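# Thread a board through a wall slot onto two bearers

## Task

Bring the long board through the opening in the grey panel wall, never letting any part of it pass above the wall or around either end of it, and set it down level on top of the two wooden bearers beyond the wall. At the end the board must be carried only by those two bearers, crossing each one rather than running along it, and must not touch the table, the wall or any offcut. Both bearers and all offcuts must still be resting on the table top. The result must stay put without the robot's help: the grippers release everything and the arms withdraw.

## Robot and tools

Robot: two six-joint arms with parallel grippers, named left_arm (base near y = +0.296 m, yawed slightly) and right_arm (base near y = -0.372 m). The shared scene frame has its origin on the table surface between the bases, +x pointing out over the table, +z up, and left_arm on the +y side. The names left and right refer to arms, not to image sides.

Joint order, used everywhere (rows, result lists): waist, shoulder, elbow, wrist pitch, wrist yaw, wrist roll. Stated ranges in radians: waist -2.618 to 3.054, shoulder 0.000 to 3.142, elbow 0.000 to 3.142, wrist pitch -1.571 to 1.571, wrist yaw -1.571 to 1.571, wrist roll -2.094 to 2.094. Real ends may differ by up to 0.036 rad.

A row is a single flat list of 14 numbers covering both arms: left_arm's six joint values then its gripper opening, followed by the same seven for right_arm. All numbers lie in [-1, 1]. Joint values are scaled offsets, not poses: 1.0 equals 1.202 rad for waist, 1.258 shoulder, 1.238 elbow, 2.073 wrist pitch, 2.022 for wrist yaw and for wrist roll. The gripper value is absolute: +1 fully open (pads 0.094 m apart), -1 closed. To hold something, command about 0.03 below the reported grip_measured; a smaller gap grips more lightly.

execute_actions(actions): a list of actions; each action is a table of up to 15 rows, one per 1/30 s control step, the last row repeating if fewer are given. Joint offsets in every row are measured from the angles at the start of that action (for the first action, the latest reported angles), not from the previous row. An empty list just returns state and images. If an action would push a joint more than 0.036 rad beyond its range, that action is rejected for both arms; if the first action fails this or anything is malformed, the call does nothing.

move(target, speed, blocking): target is one 14-number row, offsets counted from the Joint positions in the latest result that printed them. All joints move in sync toward the target, so hands trace curves; duration is clamped between 0.5 and 10 s. speed (0.01 to 2 rad/s, default 0.5) caps the joint with the longest path. Paths ignore obstacles and the other arm. blocking=false returns after 0.5 s while motion continues; use wait(0) to poll, and wait or stop before sending new motion. The result adds a move: line with the ending (done, off_target, moving, held, fault), limits=held or limits=none, and each arm's joint farthest from target.

wait(seconds 0 to 10): lets time run with the last commands held. stop(): brakes a running move; it needs stopping distance, and fingers keep moving. zoom_image(camera, region [x0, y0, x1, y1], at most 504 by 504 pixels): a closer look at the last image of cam_head_left, cam_head_right, cam_high, cam_low, cam_left_wrist or cam_right_wrist. read_manual gives only licence text. finished_scene(scene): ends the current scene, given its number, and reports success; it cannot be reversed.

Results: each arm's gripper pose (end_effector_position in m, end_effector_quat_wxyz) in the scene frame; this point sits between the pads about 1 cm short of the fingertips, with the fingers along the gripper's +z and closing along its y. Printed positions can be slightly off, especially far out. Joint positions and Joint velocities give per-arm joint angles plus the pad gap in m. Joint targets show what the joints are currently driven toward. grip_measured is the opening on the command scale, with up to about 1 mm of fixed error per gripper. Step readings list joint angles at some steps; HELD marks steps where an arm was restrained. joint sent to its limit means a joint was clamped at its end. joint command not followed means the clearance check altered targets. MOTOR HOT warns from 75 C; at 90 C the arm stops for 10 s, at 100 C it goes limp and falls.

Motion limits: each control step keeps joint targets within a fixed lead of measured angles (0.202 waist, 0.258 shoulder, 0.238 elbow, 0.573 wrist pitch, 0.522 wrist yaw and roll), and shrinks any step that would move the hand over 70 mm, so big changes span several actions. An arm sent zeros can sag; restate its wanted angles to hold it. Time passes while you think, with the last command held.

Cautions: do not let the arms collide or shove each other; avoid fast impacts, since speed and overshoot past contact raise force; do not drop, slip or knock anything, and never let anything leave the table; objects may be nudged occasionally. Keep the board inside the slot while passing it. Finish with both grippers open, nothing held, arms moved away.

Each tool is called after "Emit:" as name(argument=value, ...) on one line, values as JSON.

## Session

I'll start by looking at the scene.

Emit:
execute_actions(actions=[])

Scene clock: 0.00 s.
left_arm: end_effector_position=(+0.3379, +0.2969, +0.3569) grip_measured=+1.000 end_effector_quat_wxyz=(+0.219, +0.416, +0.644, +0.603) | right_arm: end_effector_position=(+0.5263, -0.1497, +0.2995) grip_measured=+1.000 end_effector_quat_wxyz=(+0.719, -0.550, +0.410, +0.110)
Joint names: [waist, shoulder, elbow, wrist pitch, wrist yaw, wrist roll]
Joint positions: left_arm=[-0.265  1.271  1.199 -0.287 -1.046  1.482  0.094] | right_arm=[ 0.162  2.058  1.539  0.617 -0.939 -0.699  0.094]
Joint velocities: left_arm=[ 0.002  0.017 -0.002 -0.007 -0.022  0.007  0.   ] | right_arm=[-0.022 -0.007 -0.007 -0.051 -0.095 -0.066  0.   ]
Motor temperatures (°C, as the motors report them): left_arm=[16 15 14 17 15 14] | right_arm=[17 17 13 15 14 16]
Joint targets: left_arm=[-0.265 1.264 1.208 -0.288 -1.049 1.475] | right_arm=[0.162 2.051 1.546 0.610 -0.937 -0.694]

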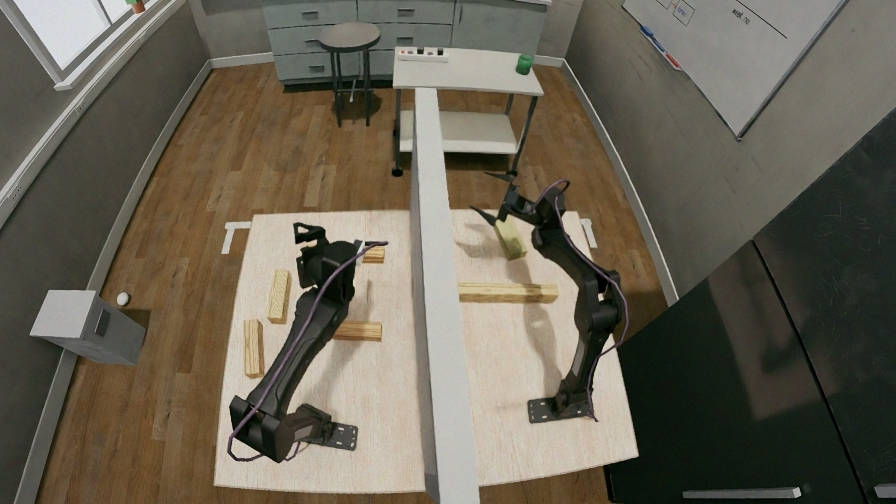

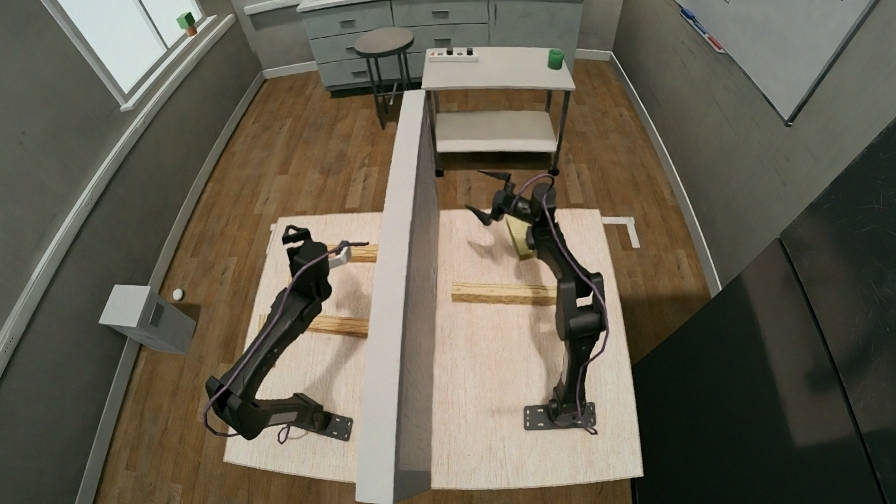

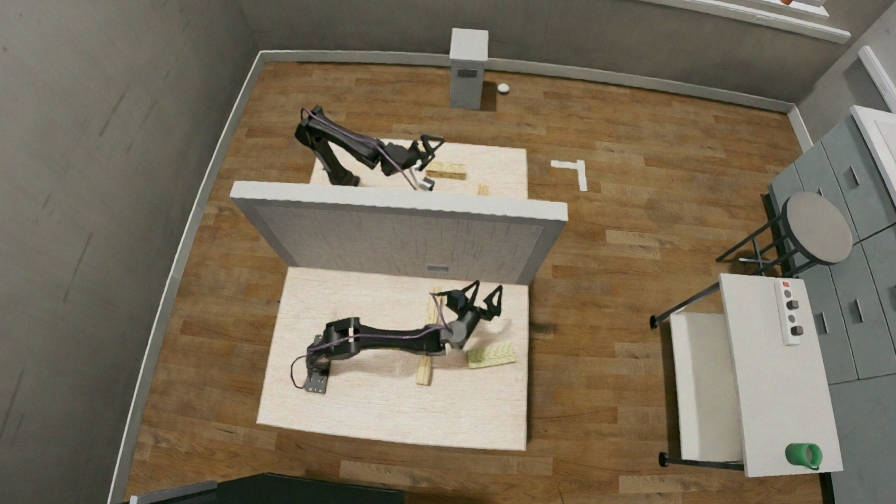

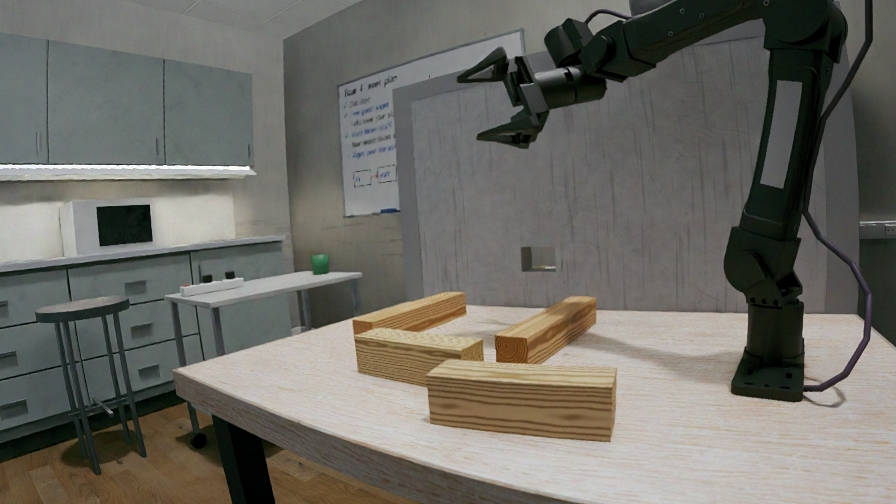

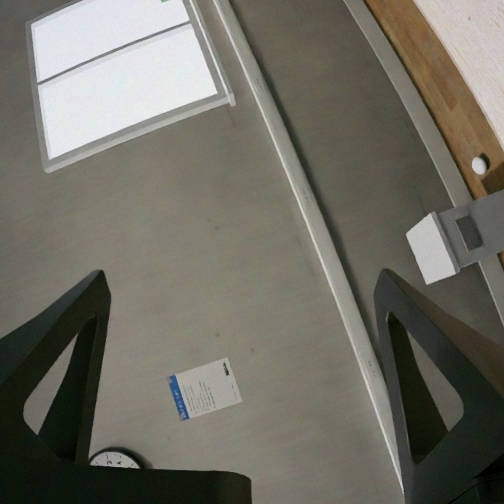

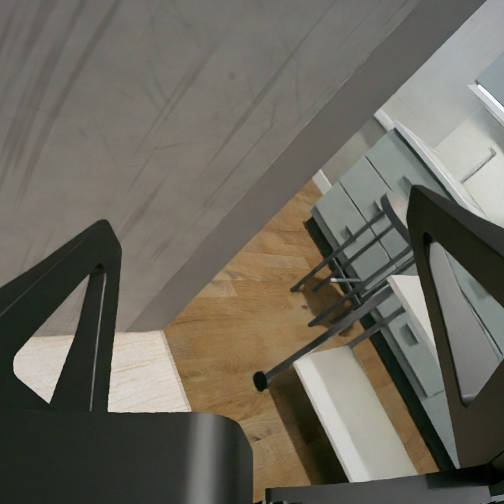

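Emit:
zoom_image(camera="cam_high", region=[220, 100, 580, 460])

Emit:
zoom_image(camera="cam_head_left", region=[200, 150, 660, 504])

Region (220, 100, 580, 460) of cam_high's 896x504 image, scaled by 1.400, with more detail than that image has.

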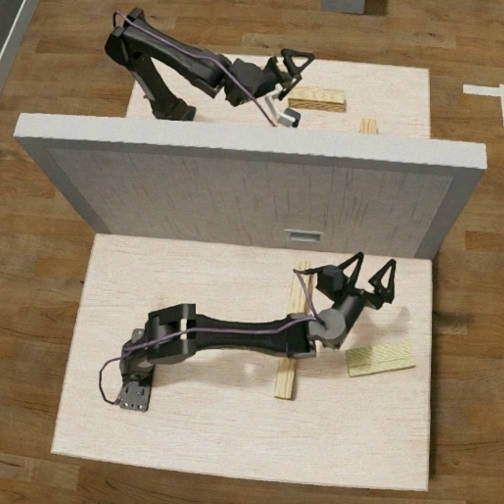

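Region (200, 150, 660, 504) of cam_head_left's 896x504 image, scaled by 1.096, with more detail than that image has; it fills the top 388 rows of this view, and the rest is white.

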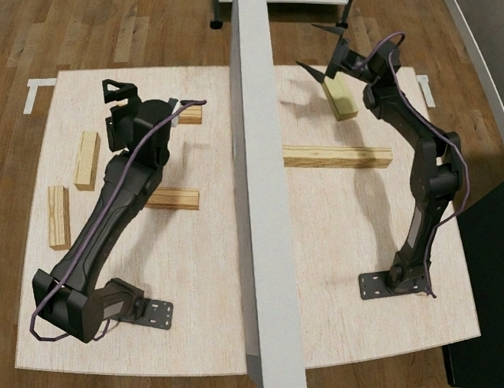

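Emit:
zoom_image(camera="cam_low", region=[320, 200, 660, 460])

Region (320, 200, 660, 460) of cam_low's 896x504 image, scaled by 1.482, with more detail than that image has; it fills the top 385 rows of this view, and the rest is white.

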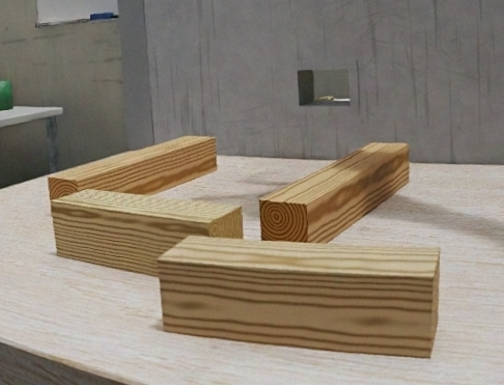

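Emit:
move(target=[-0.0390, 0.3895, 0.3259, -0.5428, 0.5173, -0.1895, 1.0, 0.0, -0.0410, 0.3136, -1.0, 0.4644, -0.1983, 1.0], speed=1.0)

Scene clock: 8.13 s.
left_arm: end_effector_position=(+0.2489, +0.1575, +0.1455) grip_measured=+1.000 end_effector_quat_wxyz=(-0.006, +0.706, +0.708, +0.007) | right_arm: end_effector_position=(+0.3724, -0.3165, +0.1334) grip_measured=+1.000 end_effector_quat_wxyz=(-0.004, -0.579, +0.815, +0.003)
Joint names: [waist, shoulder, elbow, wrist pitch, wrist yaw, wrist roll]
Joint positions: left_arm=[-0.304  1.749  1.57  -1.398 -0.016  1.104  0.094] | right_arm=[ 0.162  2.029  1.895 -1.445 -0.001 -1.094  0.094]
Joint velocities: left_arm=[-0.012 -0.022 -0.002  0.037 -0.051  0.007  0.   ] | right_arm=[ 0.017 -0.002  0.002 -0.051 -0.051 -0.007  0.   ]
Motor temperatures (°C, as the motors report them): left_arm=[16 15 15 17 15 14] | right_arm=[17 20 15 17 14 16]
Joint targets: left_arm=[-0.312 1.761 1.603 -1.413 0.000 1.099] | right_arm=[0.162 2.007 1.928 -1.456 0.000 -1.100]
move: off_target (left_arm, right_arm); limits=none; left_arm: farthest joint: the elbow, 0.032 radians from its target (0.403 radians at the start); right_arm: farthest joint: the elbow, 0.033 radians from its target (0.388 radians at the start)

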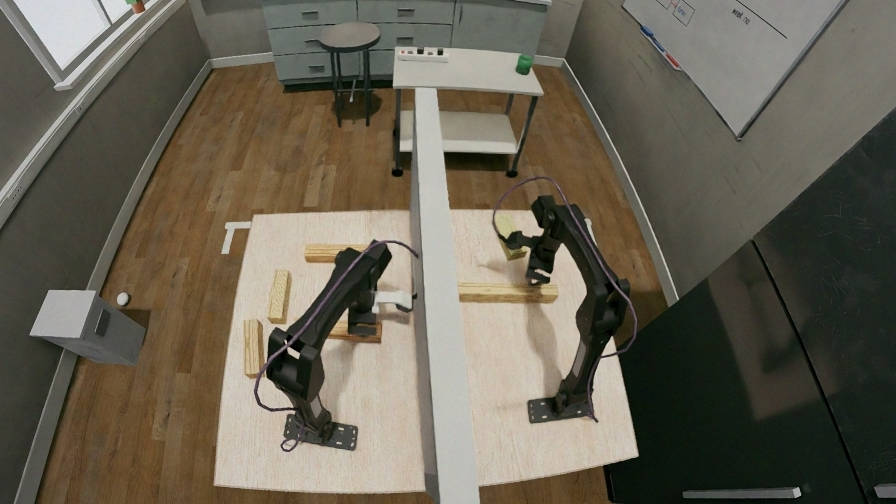

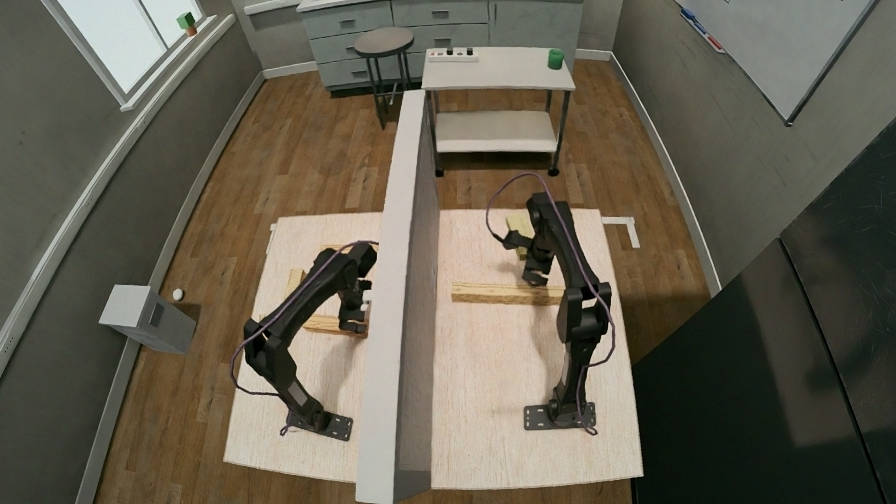

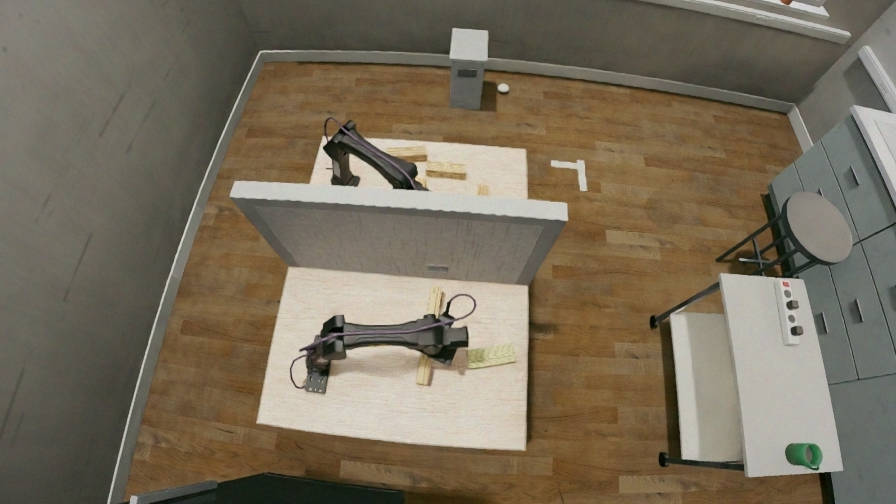

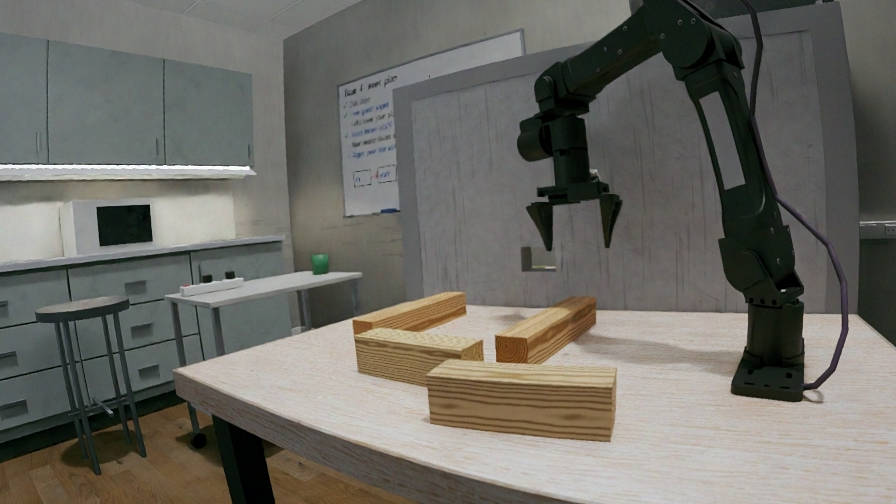

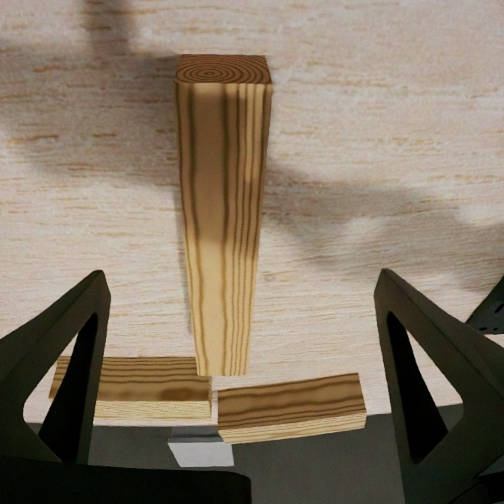

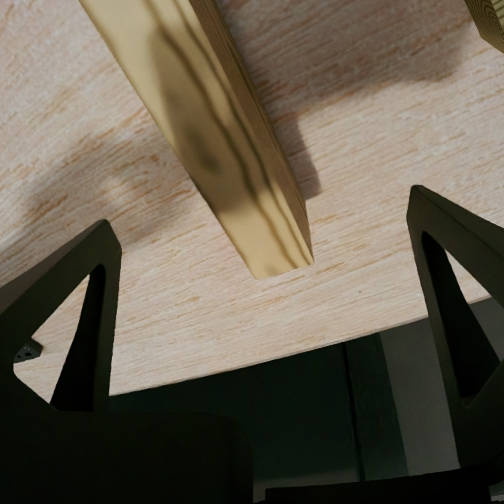

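Emit:
zoom_image(camera="cam_high", region=[380, 220, 500, 340])

Region (380, 220, 500, 340) of cam_high's 896x504 image, scaled by 4.200, with more detail than that image has.

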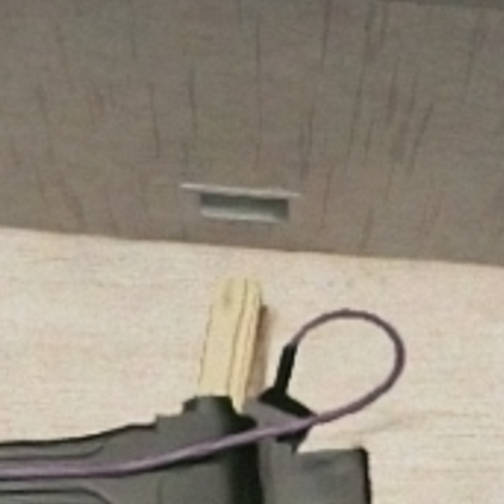

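Emit:
move(target=[0.0, 0.0, 0.0, 0.0, 0.0, 0.0, 1.0, 0.0116, -0.0570, -0.1393, 0.0738, 0.0005, -0.1587, 1.0], speed=0.6)

Scene clock: 15.43 s.
left_arm: end_effector_position=(+0.2489, +0.1574, +0.1455) grip_measured=+1.000 end_effector_quat_wxyz=(-0.005, +0.706, +0.708, +0.006) | right_arm: end_effector_position=(+0.3724, -0.3150, +0.1123) grip_measured=+1.000 end_effector_quat_wxyz=(-0.013, +0.701, -0.713, +0.010)
Joint names: [waist, shoulder, elbow, wrist pitch, wrist yaw, wrist roll]
Joint positions: left_arm=[-0.304  1.749  1.57  -1.398 -0.016  1.104  0.094] | right_arm=[ 0.167  1.982  1.742 -1.299  0.001 -1.409  0.094]
Joint velocities: left_arm=[-0.017 -0.022 -0.007 -0.022  0.007  0.066  0.   ] | right_arm=[-0.012  0.012  0.002  0.051 -0.037 -0.007  0.   ]
Motor temperatures (°C, as the motors report them): left_arm=[16 16 16 17 15 14] | right_arm=[17 21 15 16 14 16]
Joint targets: left_arm=[-0.304 1.749 1.570 -1.398 -0.016 1.104] | right_arm=[0.176 1.958 1.722 -1.292 0.000 -1.415]
move: off_target (right_arm); limits=none; left_arm: farthest joint: the waist, 0.000 radians from its target (0.000 radians at the start); right_arm: farthest joint: the shoulder, 0.025 radians from its target (0.072 radians at the start)

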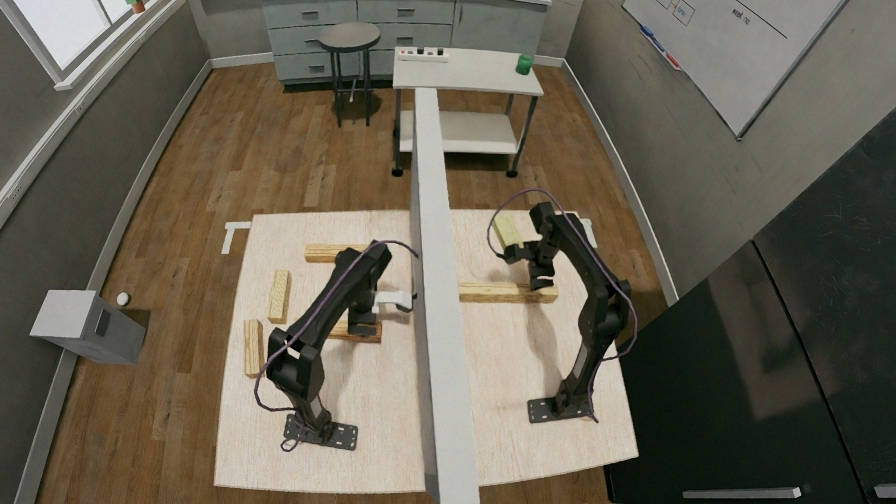

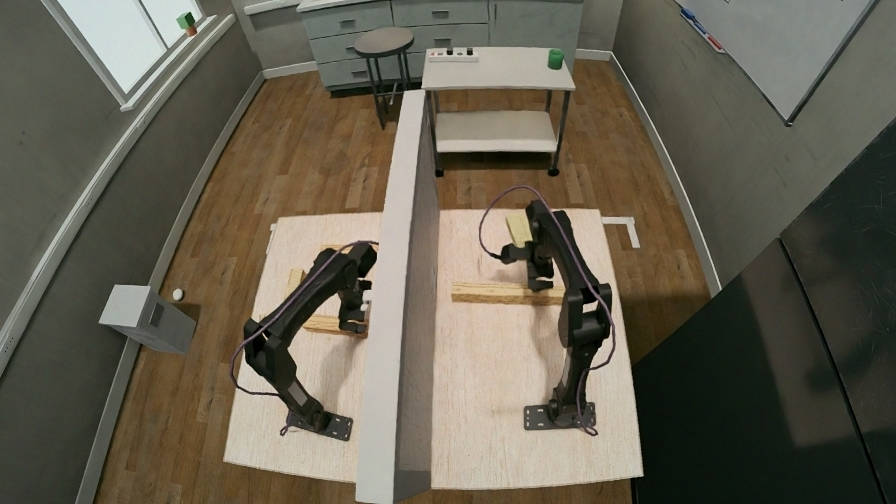

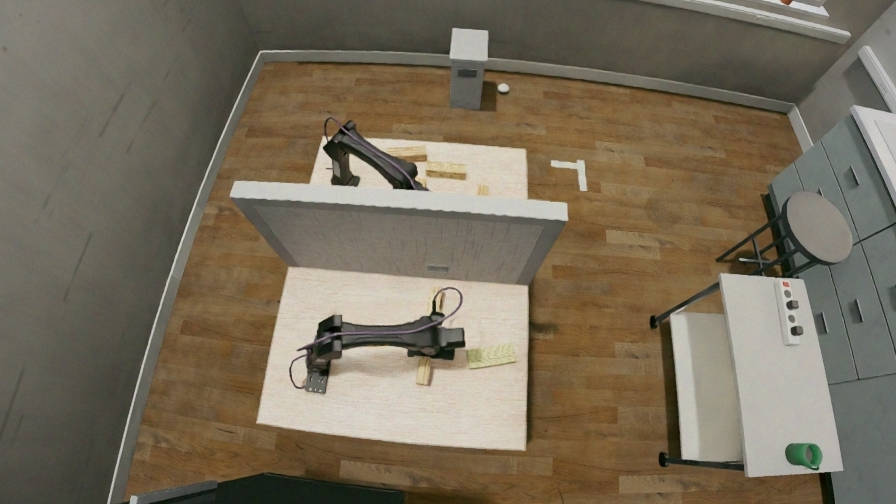

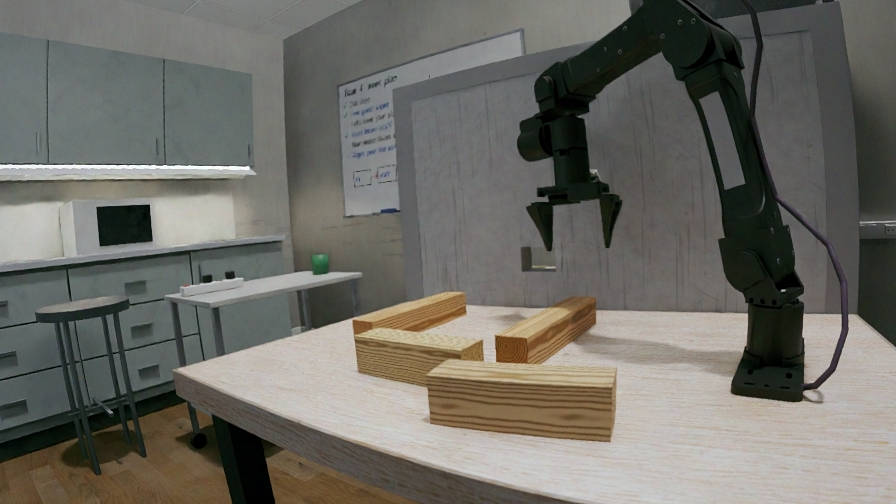

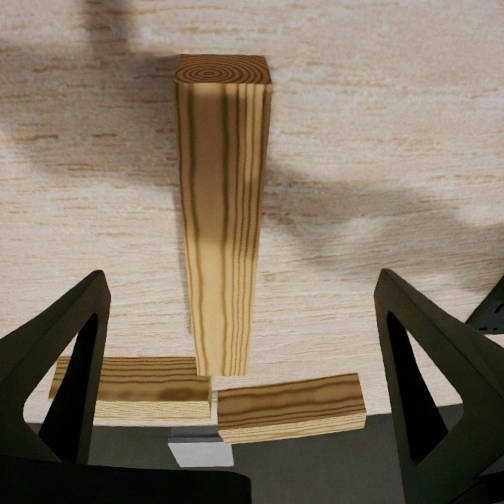

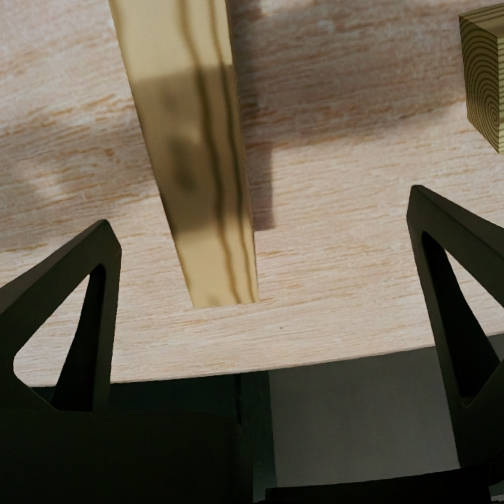

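Emit:
move(target=[-0.1381, -0.4355, -0.7722, 0.7164, 0.0079, -0.546, 1.0, -0.0329, -0.0508, -0.2301, 0.0966, -0.0005, -0.0254, 1.0], speed=1.0)

Scene clock: 19.20 s.
left_arm: end_effector_position=(+0.2769, +0.0746, +0.1547) grip_measured=+1.000 end_effector_quat_wxyz=(+0.478, +0.265, +0.824, -0.148) | right_arm: end_effector_position=(+0.3500, -0.3293, +0.0594) grip_measured=+1.000 end_effector_quat_wxyz=(+0.001, +0.707, -0.707, -0.000)
Joint names: [waist, shoulder, elbow, wrist pitch, wrist yaw, wrist roll]
Joint positions: left_arm=[-0.462  1.23   0.63   0.077 -0.009  0.005  0.094] | right_arm=[ 0.137  1.943  1.477 -1.106  0.001 -1.455  0.094]
Joint velocities: left_arm=[-0.002 -0.007  0.002  0.007  0.022 -0.007  0.   ] | right_arm=[ 0.017  0.007 -0.012  0.022 -0.007 -0.022  0.   ]
Motor temperatures (°C, as the motors report them): left_arm=[16 16 16 17 15 14] | right_arm=[17 22 15 16 14 16]
Joint targets: left_arm=[-0.470 1.202 0.615 0.087 0.000 -0.000] | right_arm=[0.127 1.918 1.457 -1.099 -0.000 -1.460]
move: off_target (left_arm, right_arm); limits=none; left_arm: farthest joint: the shoulder, 0.029 radians from its target (0.548 radians at the start); right_arm: farthest joint: the shoulder, 0.025 radians from its target (0.064 radians at the start)

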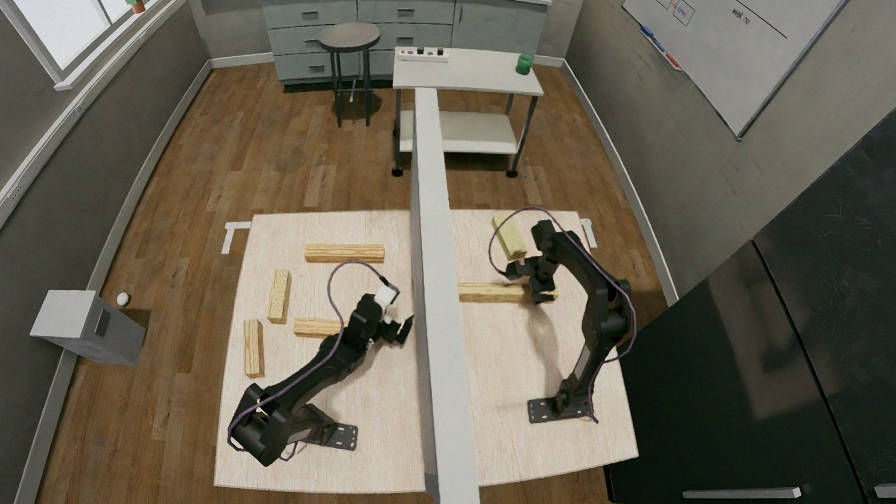

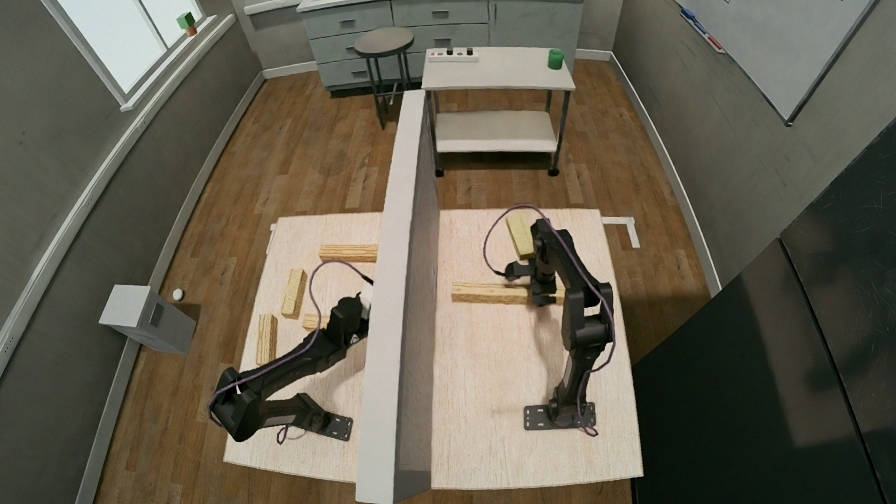

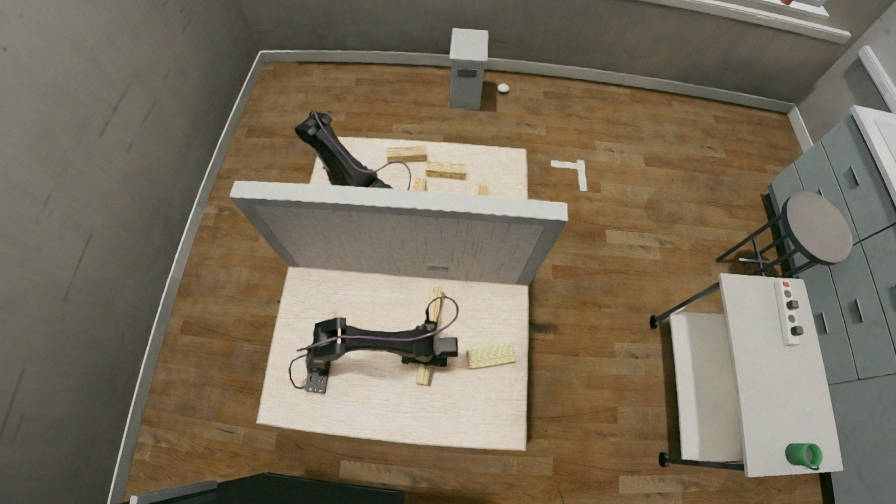

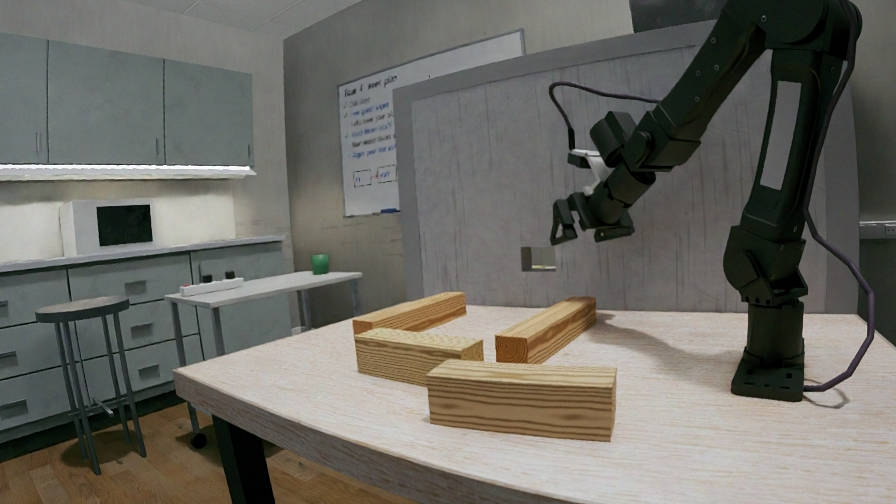

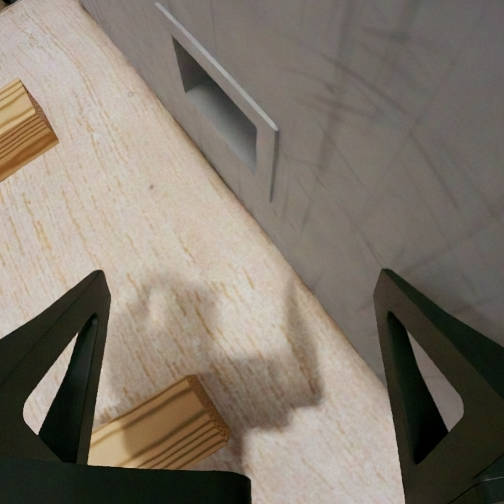

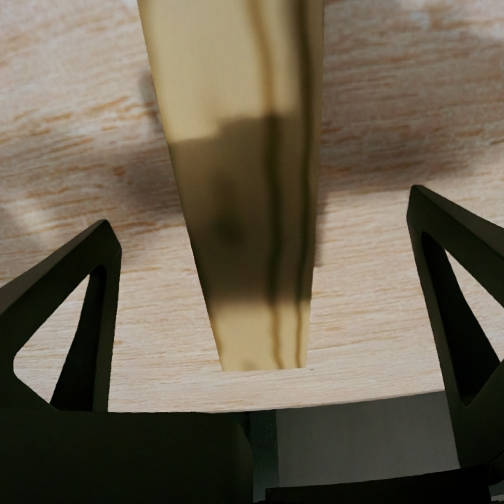

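Emit:
move(target=[0.1766, 0.5613, 0.8715, -0.6853, 0.0045, -0.9820, 1.0, 0.0012, 0.0227, -0.1093, 0.0849, -0.0005, 0.0013, 1.0], speed=1.0)

Scene clock: 27.23 s.
left_arm: end_effector_position=(+0.2973, +0.1500, +0.1168) grip_measured=+1.000 end_effector_quat_wxyz=(-0.001, +0.703, -0.712, +0.001) | right_arm: end_effector_position=(+0.3538, -0.3290, +0.0259) grip_measured=+1.000 end_effector_quat_wxyz=(-0.014, +0.707, -0.707, +0.012)
Joint names: [waist, shoulder, elbow, wrist pitch, wrist yaw, wrist roll]
Joint positions: left_arm=[-0.256  1.923  1.678 -1.322 -0.002 -1.975  0.094] | right_arm=[ 0.137  1.96   1.361 -0.936  0.001 -1.455  0.094]
Joint velocities: left_arm=[ 0.012 -0.017 -0.007  0.007 -0.066 -0.022  0.   ] | right_arm=[-0.017 -0.002 -0.007 -0.037 -0.022 -0.007  0.   ]
Motor temperatures (°C, as the motors report them): left_arm=[16 17 16 18 15 14] | right_arm=[17 22 15 16 14 16]
Joint targets: left_arm=[-0.249 1.936 1.709 -1.343 0.000 -1.980] | right_arm=[0.138 1.972 1.341 -0.929 0.000 -1.452]
move: off_target (left_arm); limits=none; left_arm: farthest joint: the elbow, 0.031 radians from its target (1.078 radians at the start); right_arm: farthest joint: the elbow, 0.020 radians from its target (0.135 radians at the start)

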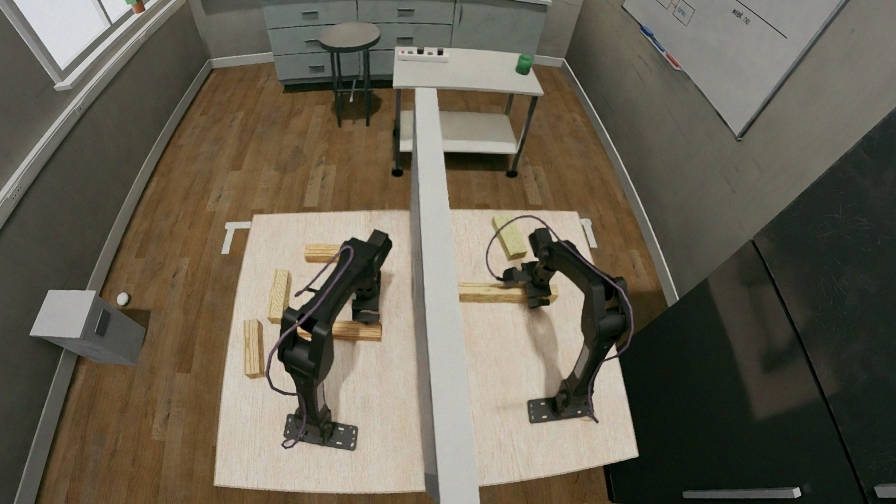

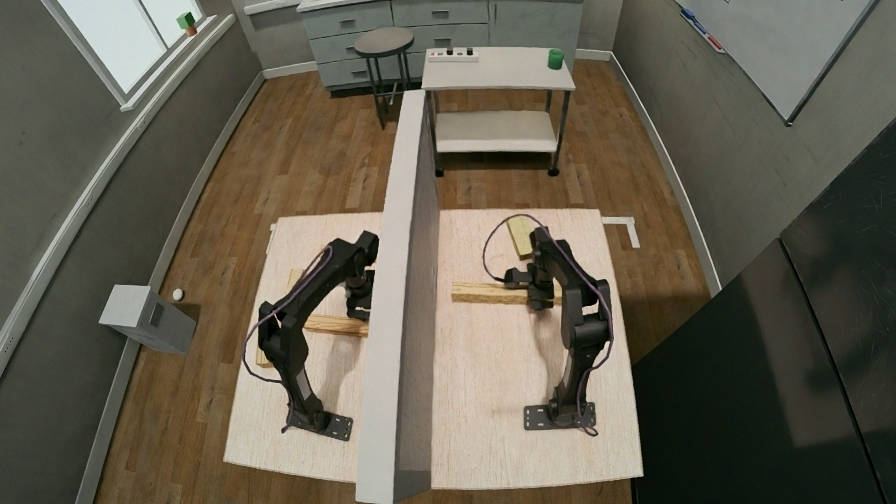

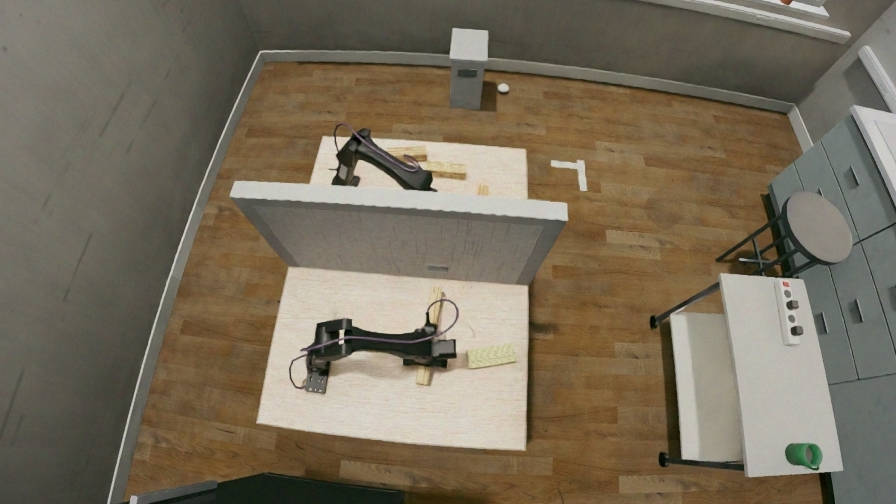

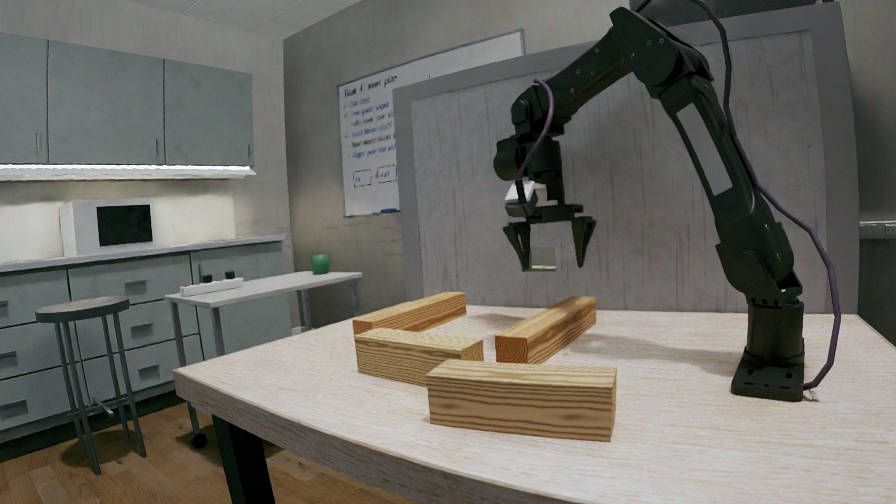

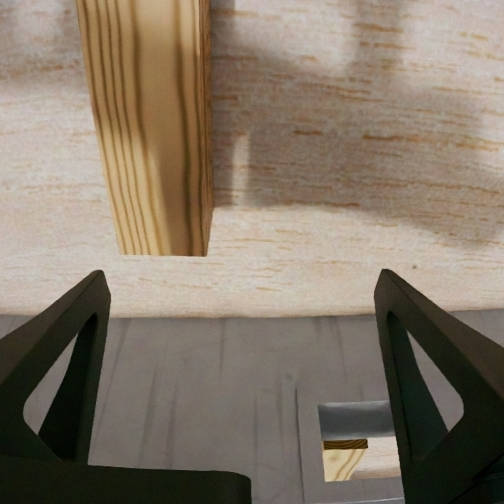

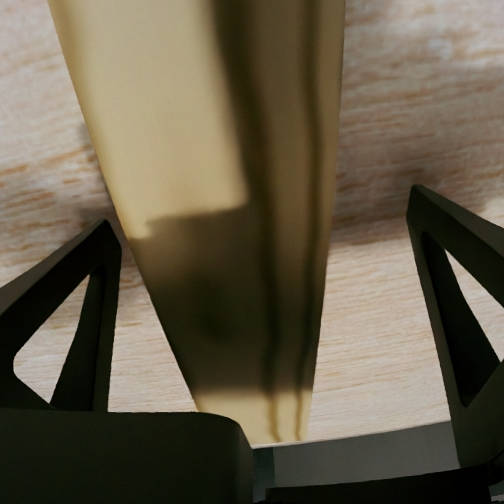

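Emit:
move(target=[0.0, 0.0, 0.0, 0.0, 0.0, 0.0, 1.0, 0.0, 0.0378, 0.0, 0.0, 0.0, 0.0, 1.0], speed=0.3)

Scene clock: 30.30 s.
left_arm: end_effector_position=(+0.2973, +0.1500, +0.1168) grip_measured=+1.000 end_effector_quat_wxyz=(-0.001, +0.703, -0.711, +0.001) | right_arm: end_effector_position=(+0.3499, -0.3296, +0.0123) grip_measured=+1.000 end_effector_quat_wxyz=(+0.002, +0.707, -0.707, -0.000)
Joint names: [waist, shoulder, elbow, wrist pitch, wrist yaw, wrist roll]
Joint positions: left_arm=[-0.256  1.923  1.678 -1.322 -0.002 -1.975  0.094] | right_arm=[ 0.137  2.     1.361 -0.936  0.002 -1.455  0.094]
Joint velocities: left_arm=[-0.017  0.012  0.002 -0.066 -0.007 -0.022  0.   ] | right_arm=[ 0.002  0.002 -0.007 -0.037 -0.081  0.037  0.   ]
Motor temperatures (°C, as the motors report them): left_arm=[16 17 16 18 15 14] | right_arm=[17 22 15 16 14 16]
Joint targets: left_arm=[-0.256 1.923 1.678 -1.322 -0.002 -1.974] | right_arm=[0.137 2.008 1.361 -0.936 0.001 -1.455]
move: done; limits=none; left_arm: farthest joint: the waist, 0.000 radians from its target (0.000 radians at the start); right_arm: farthest joint: the shoulder, 0.007 radians from its target (0.047 radians at the start)

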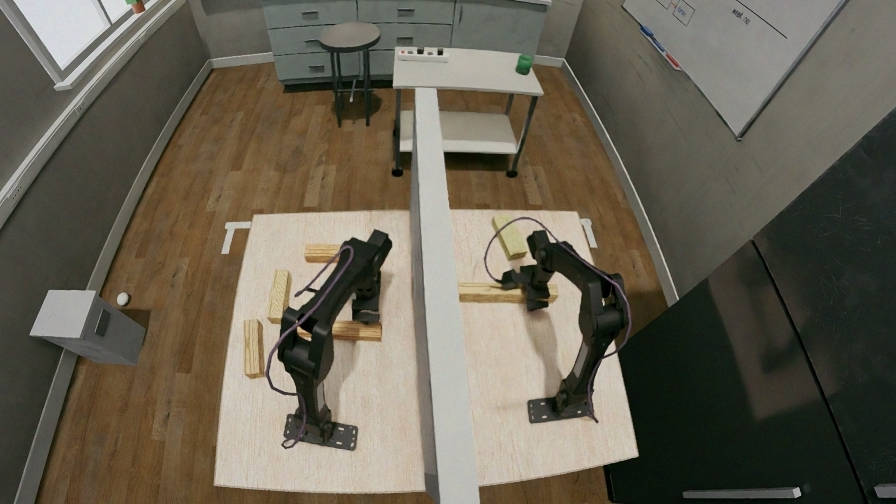

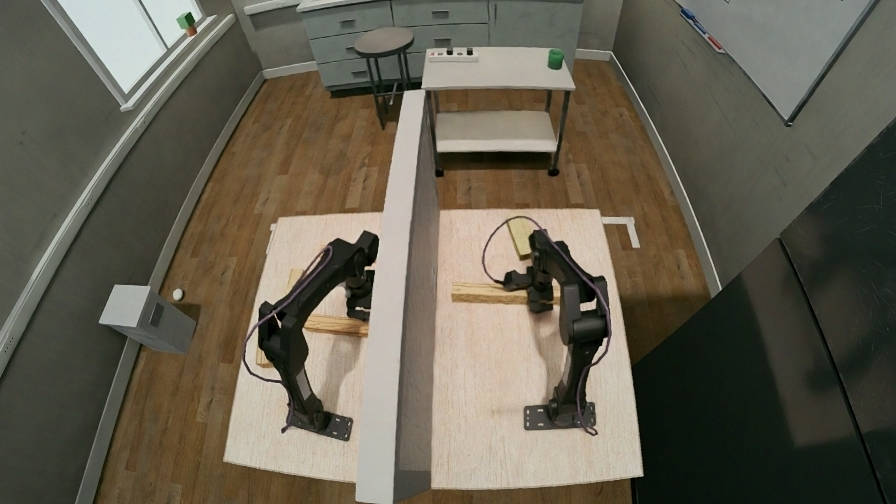

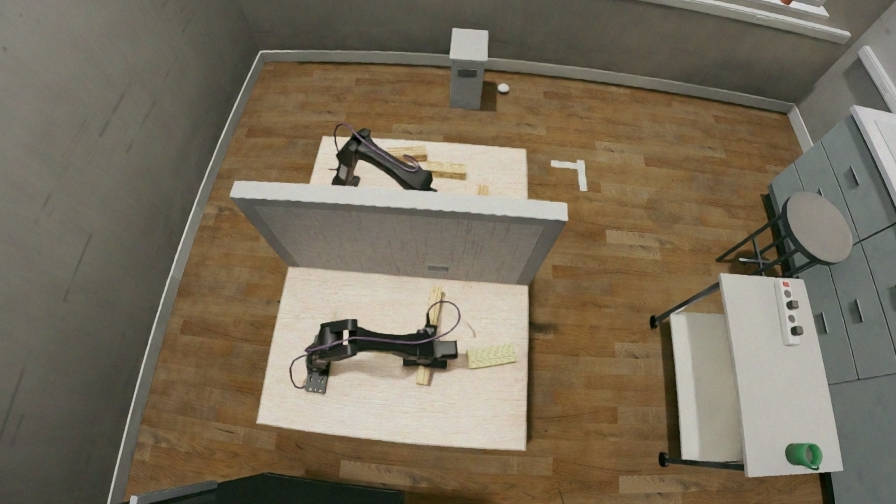

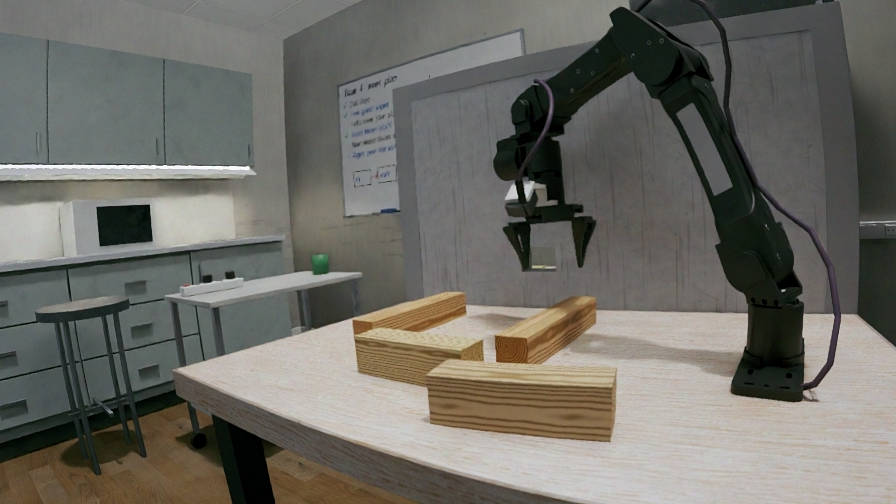

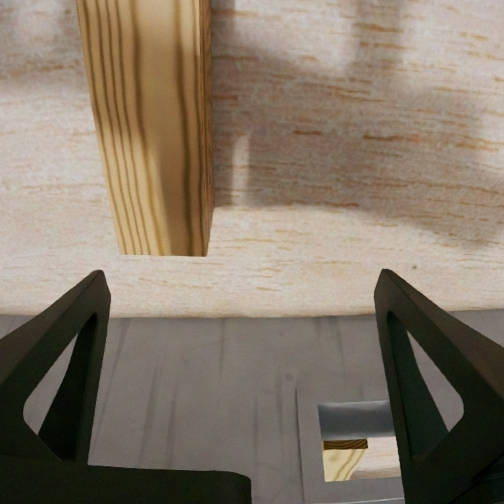

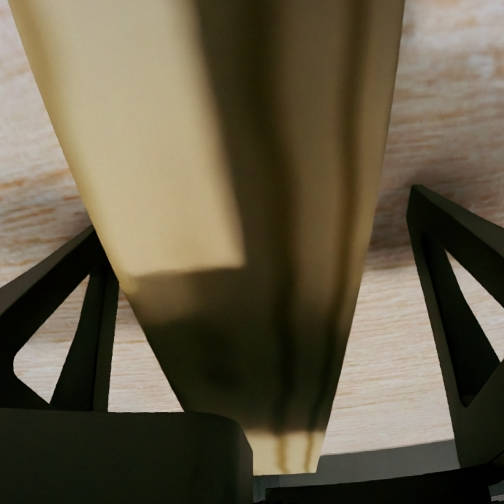

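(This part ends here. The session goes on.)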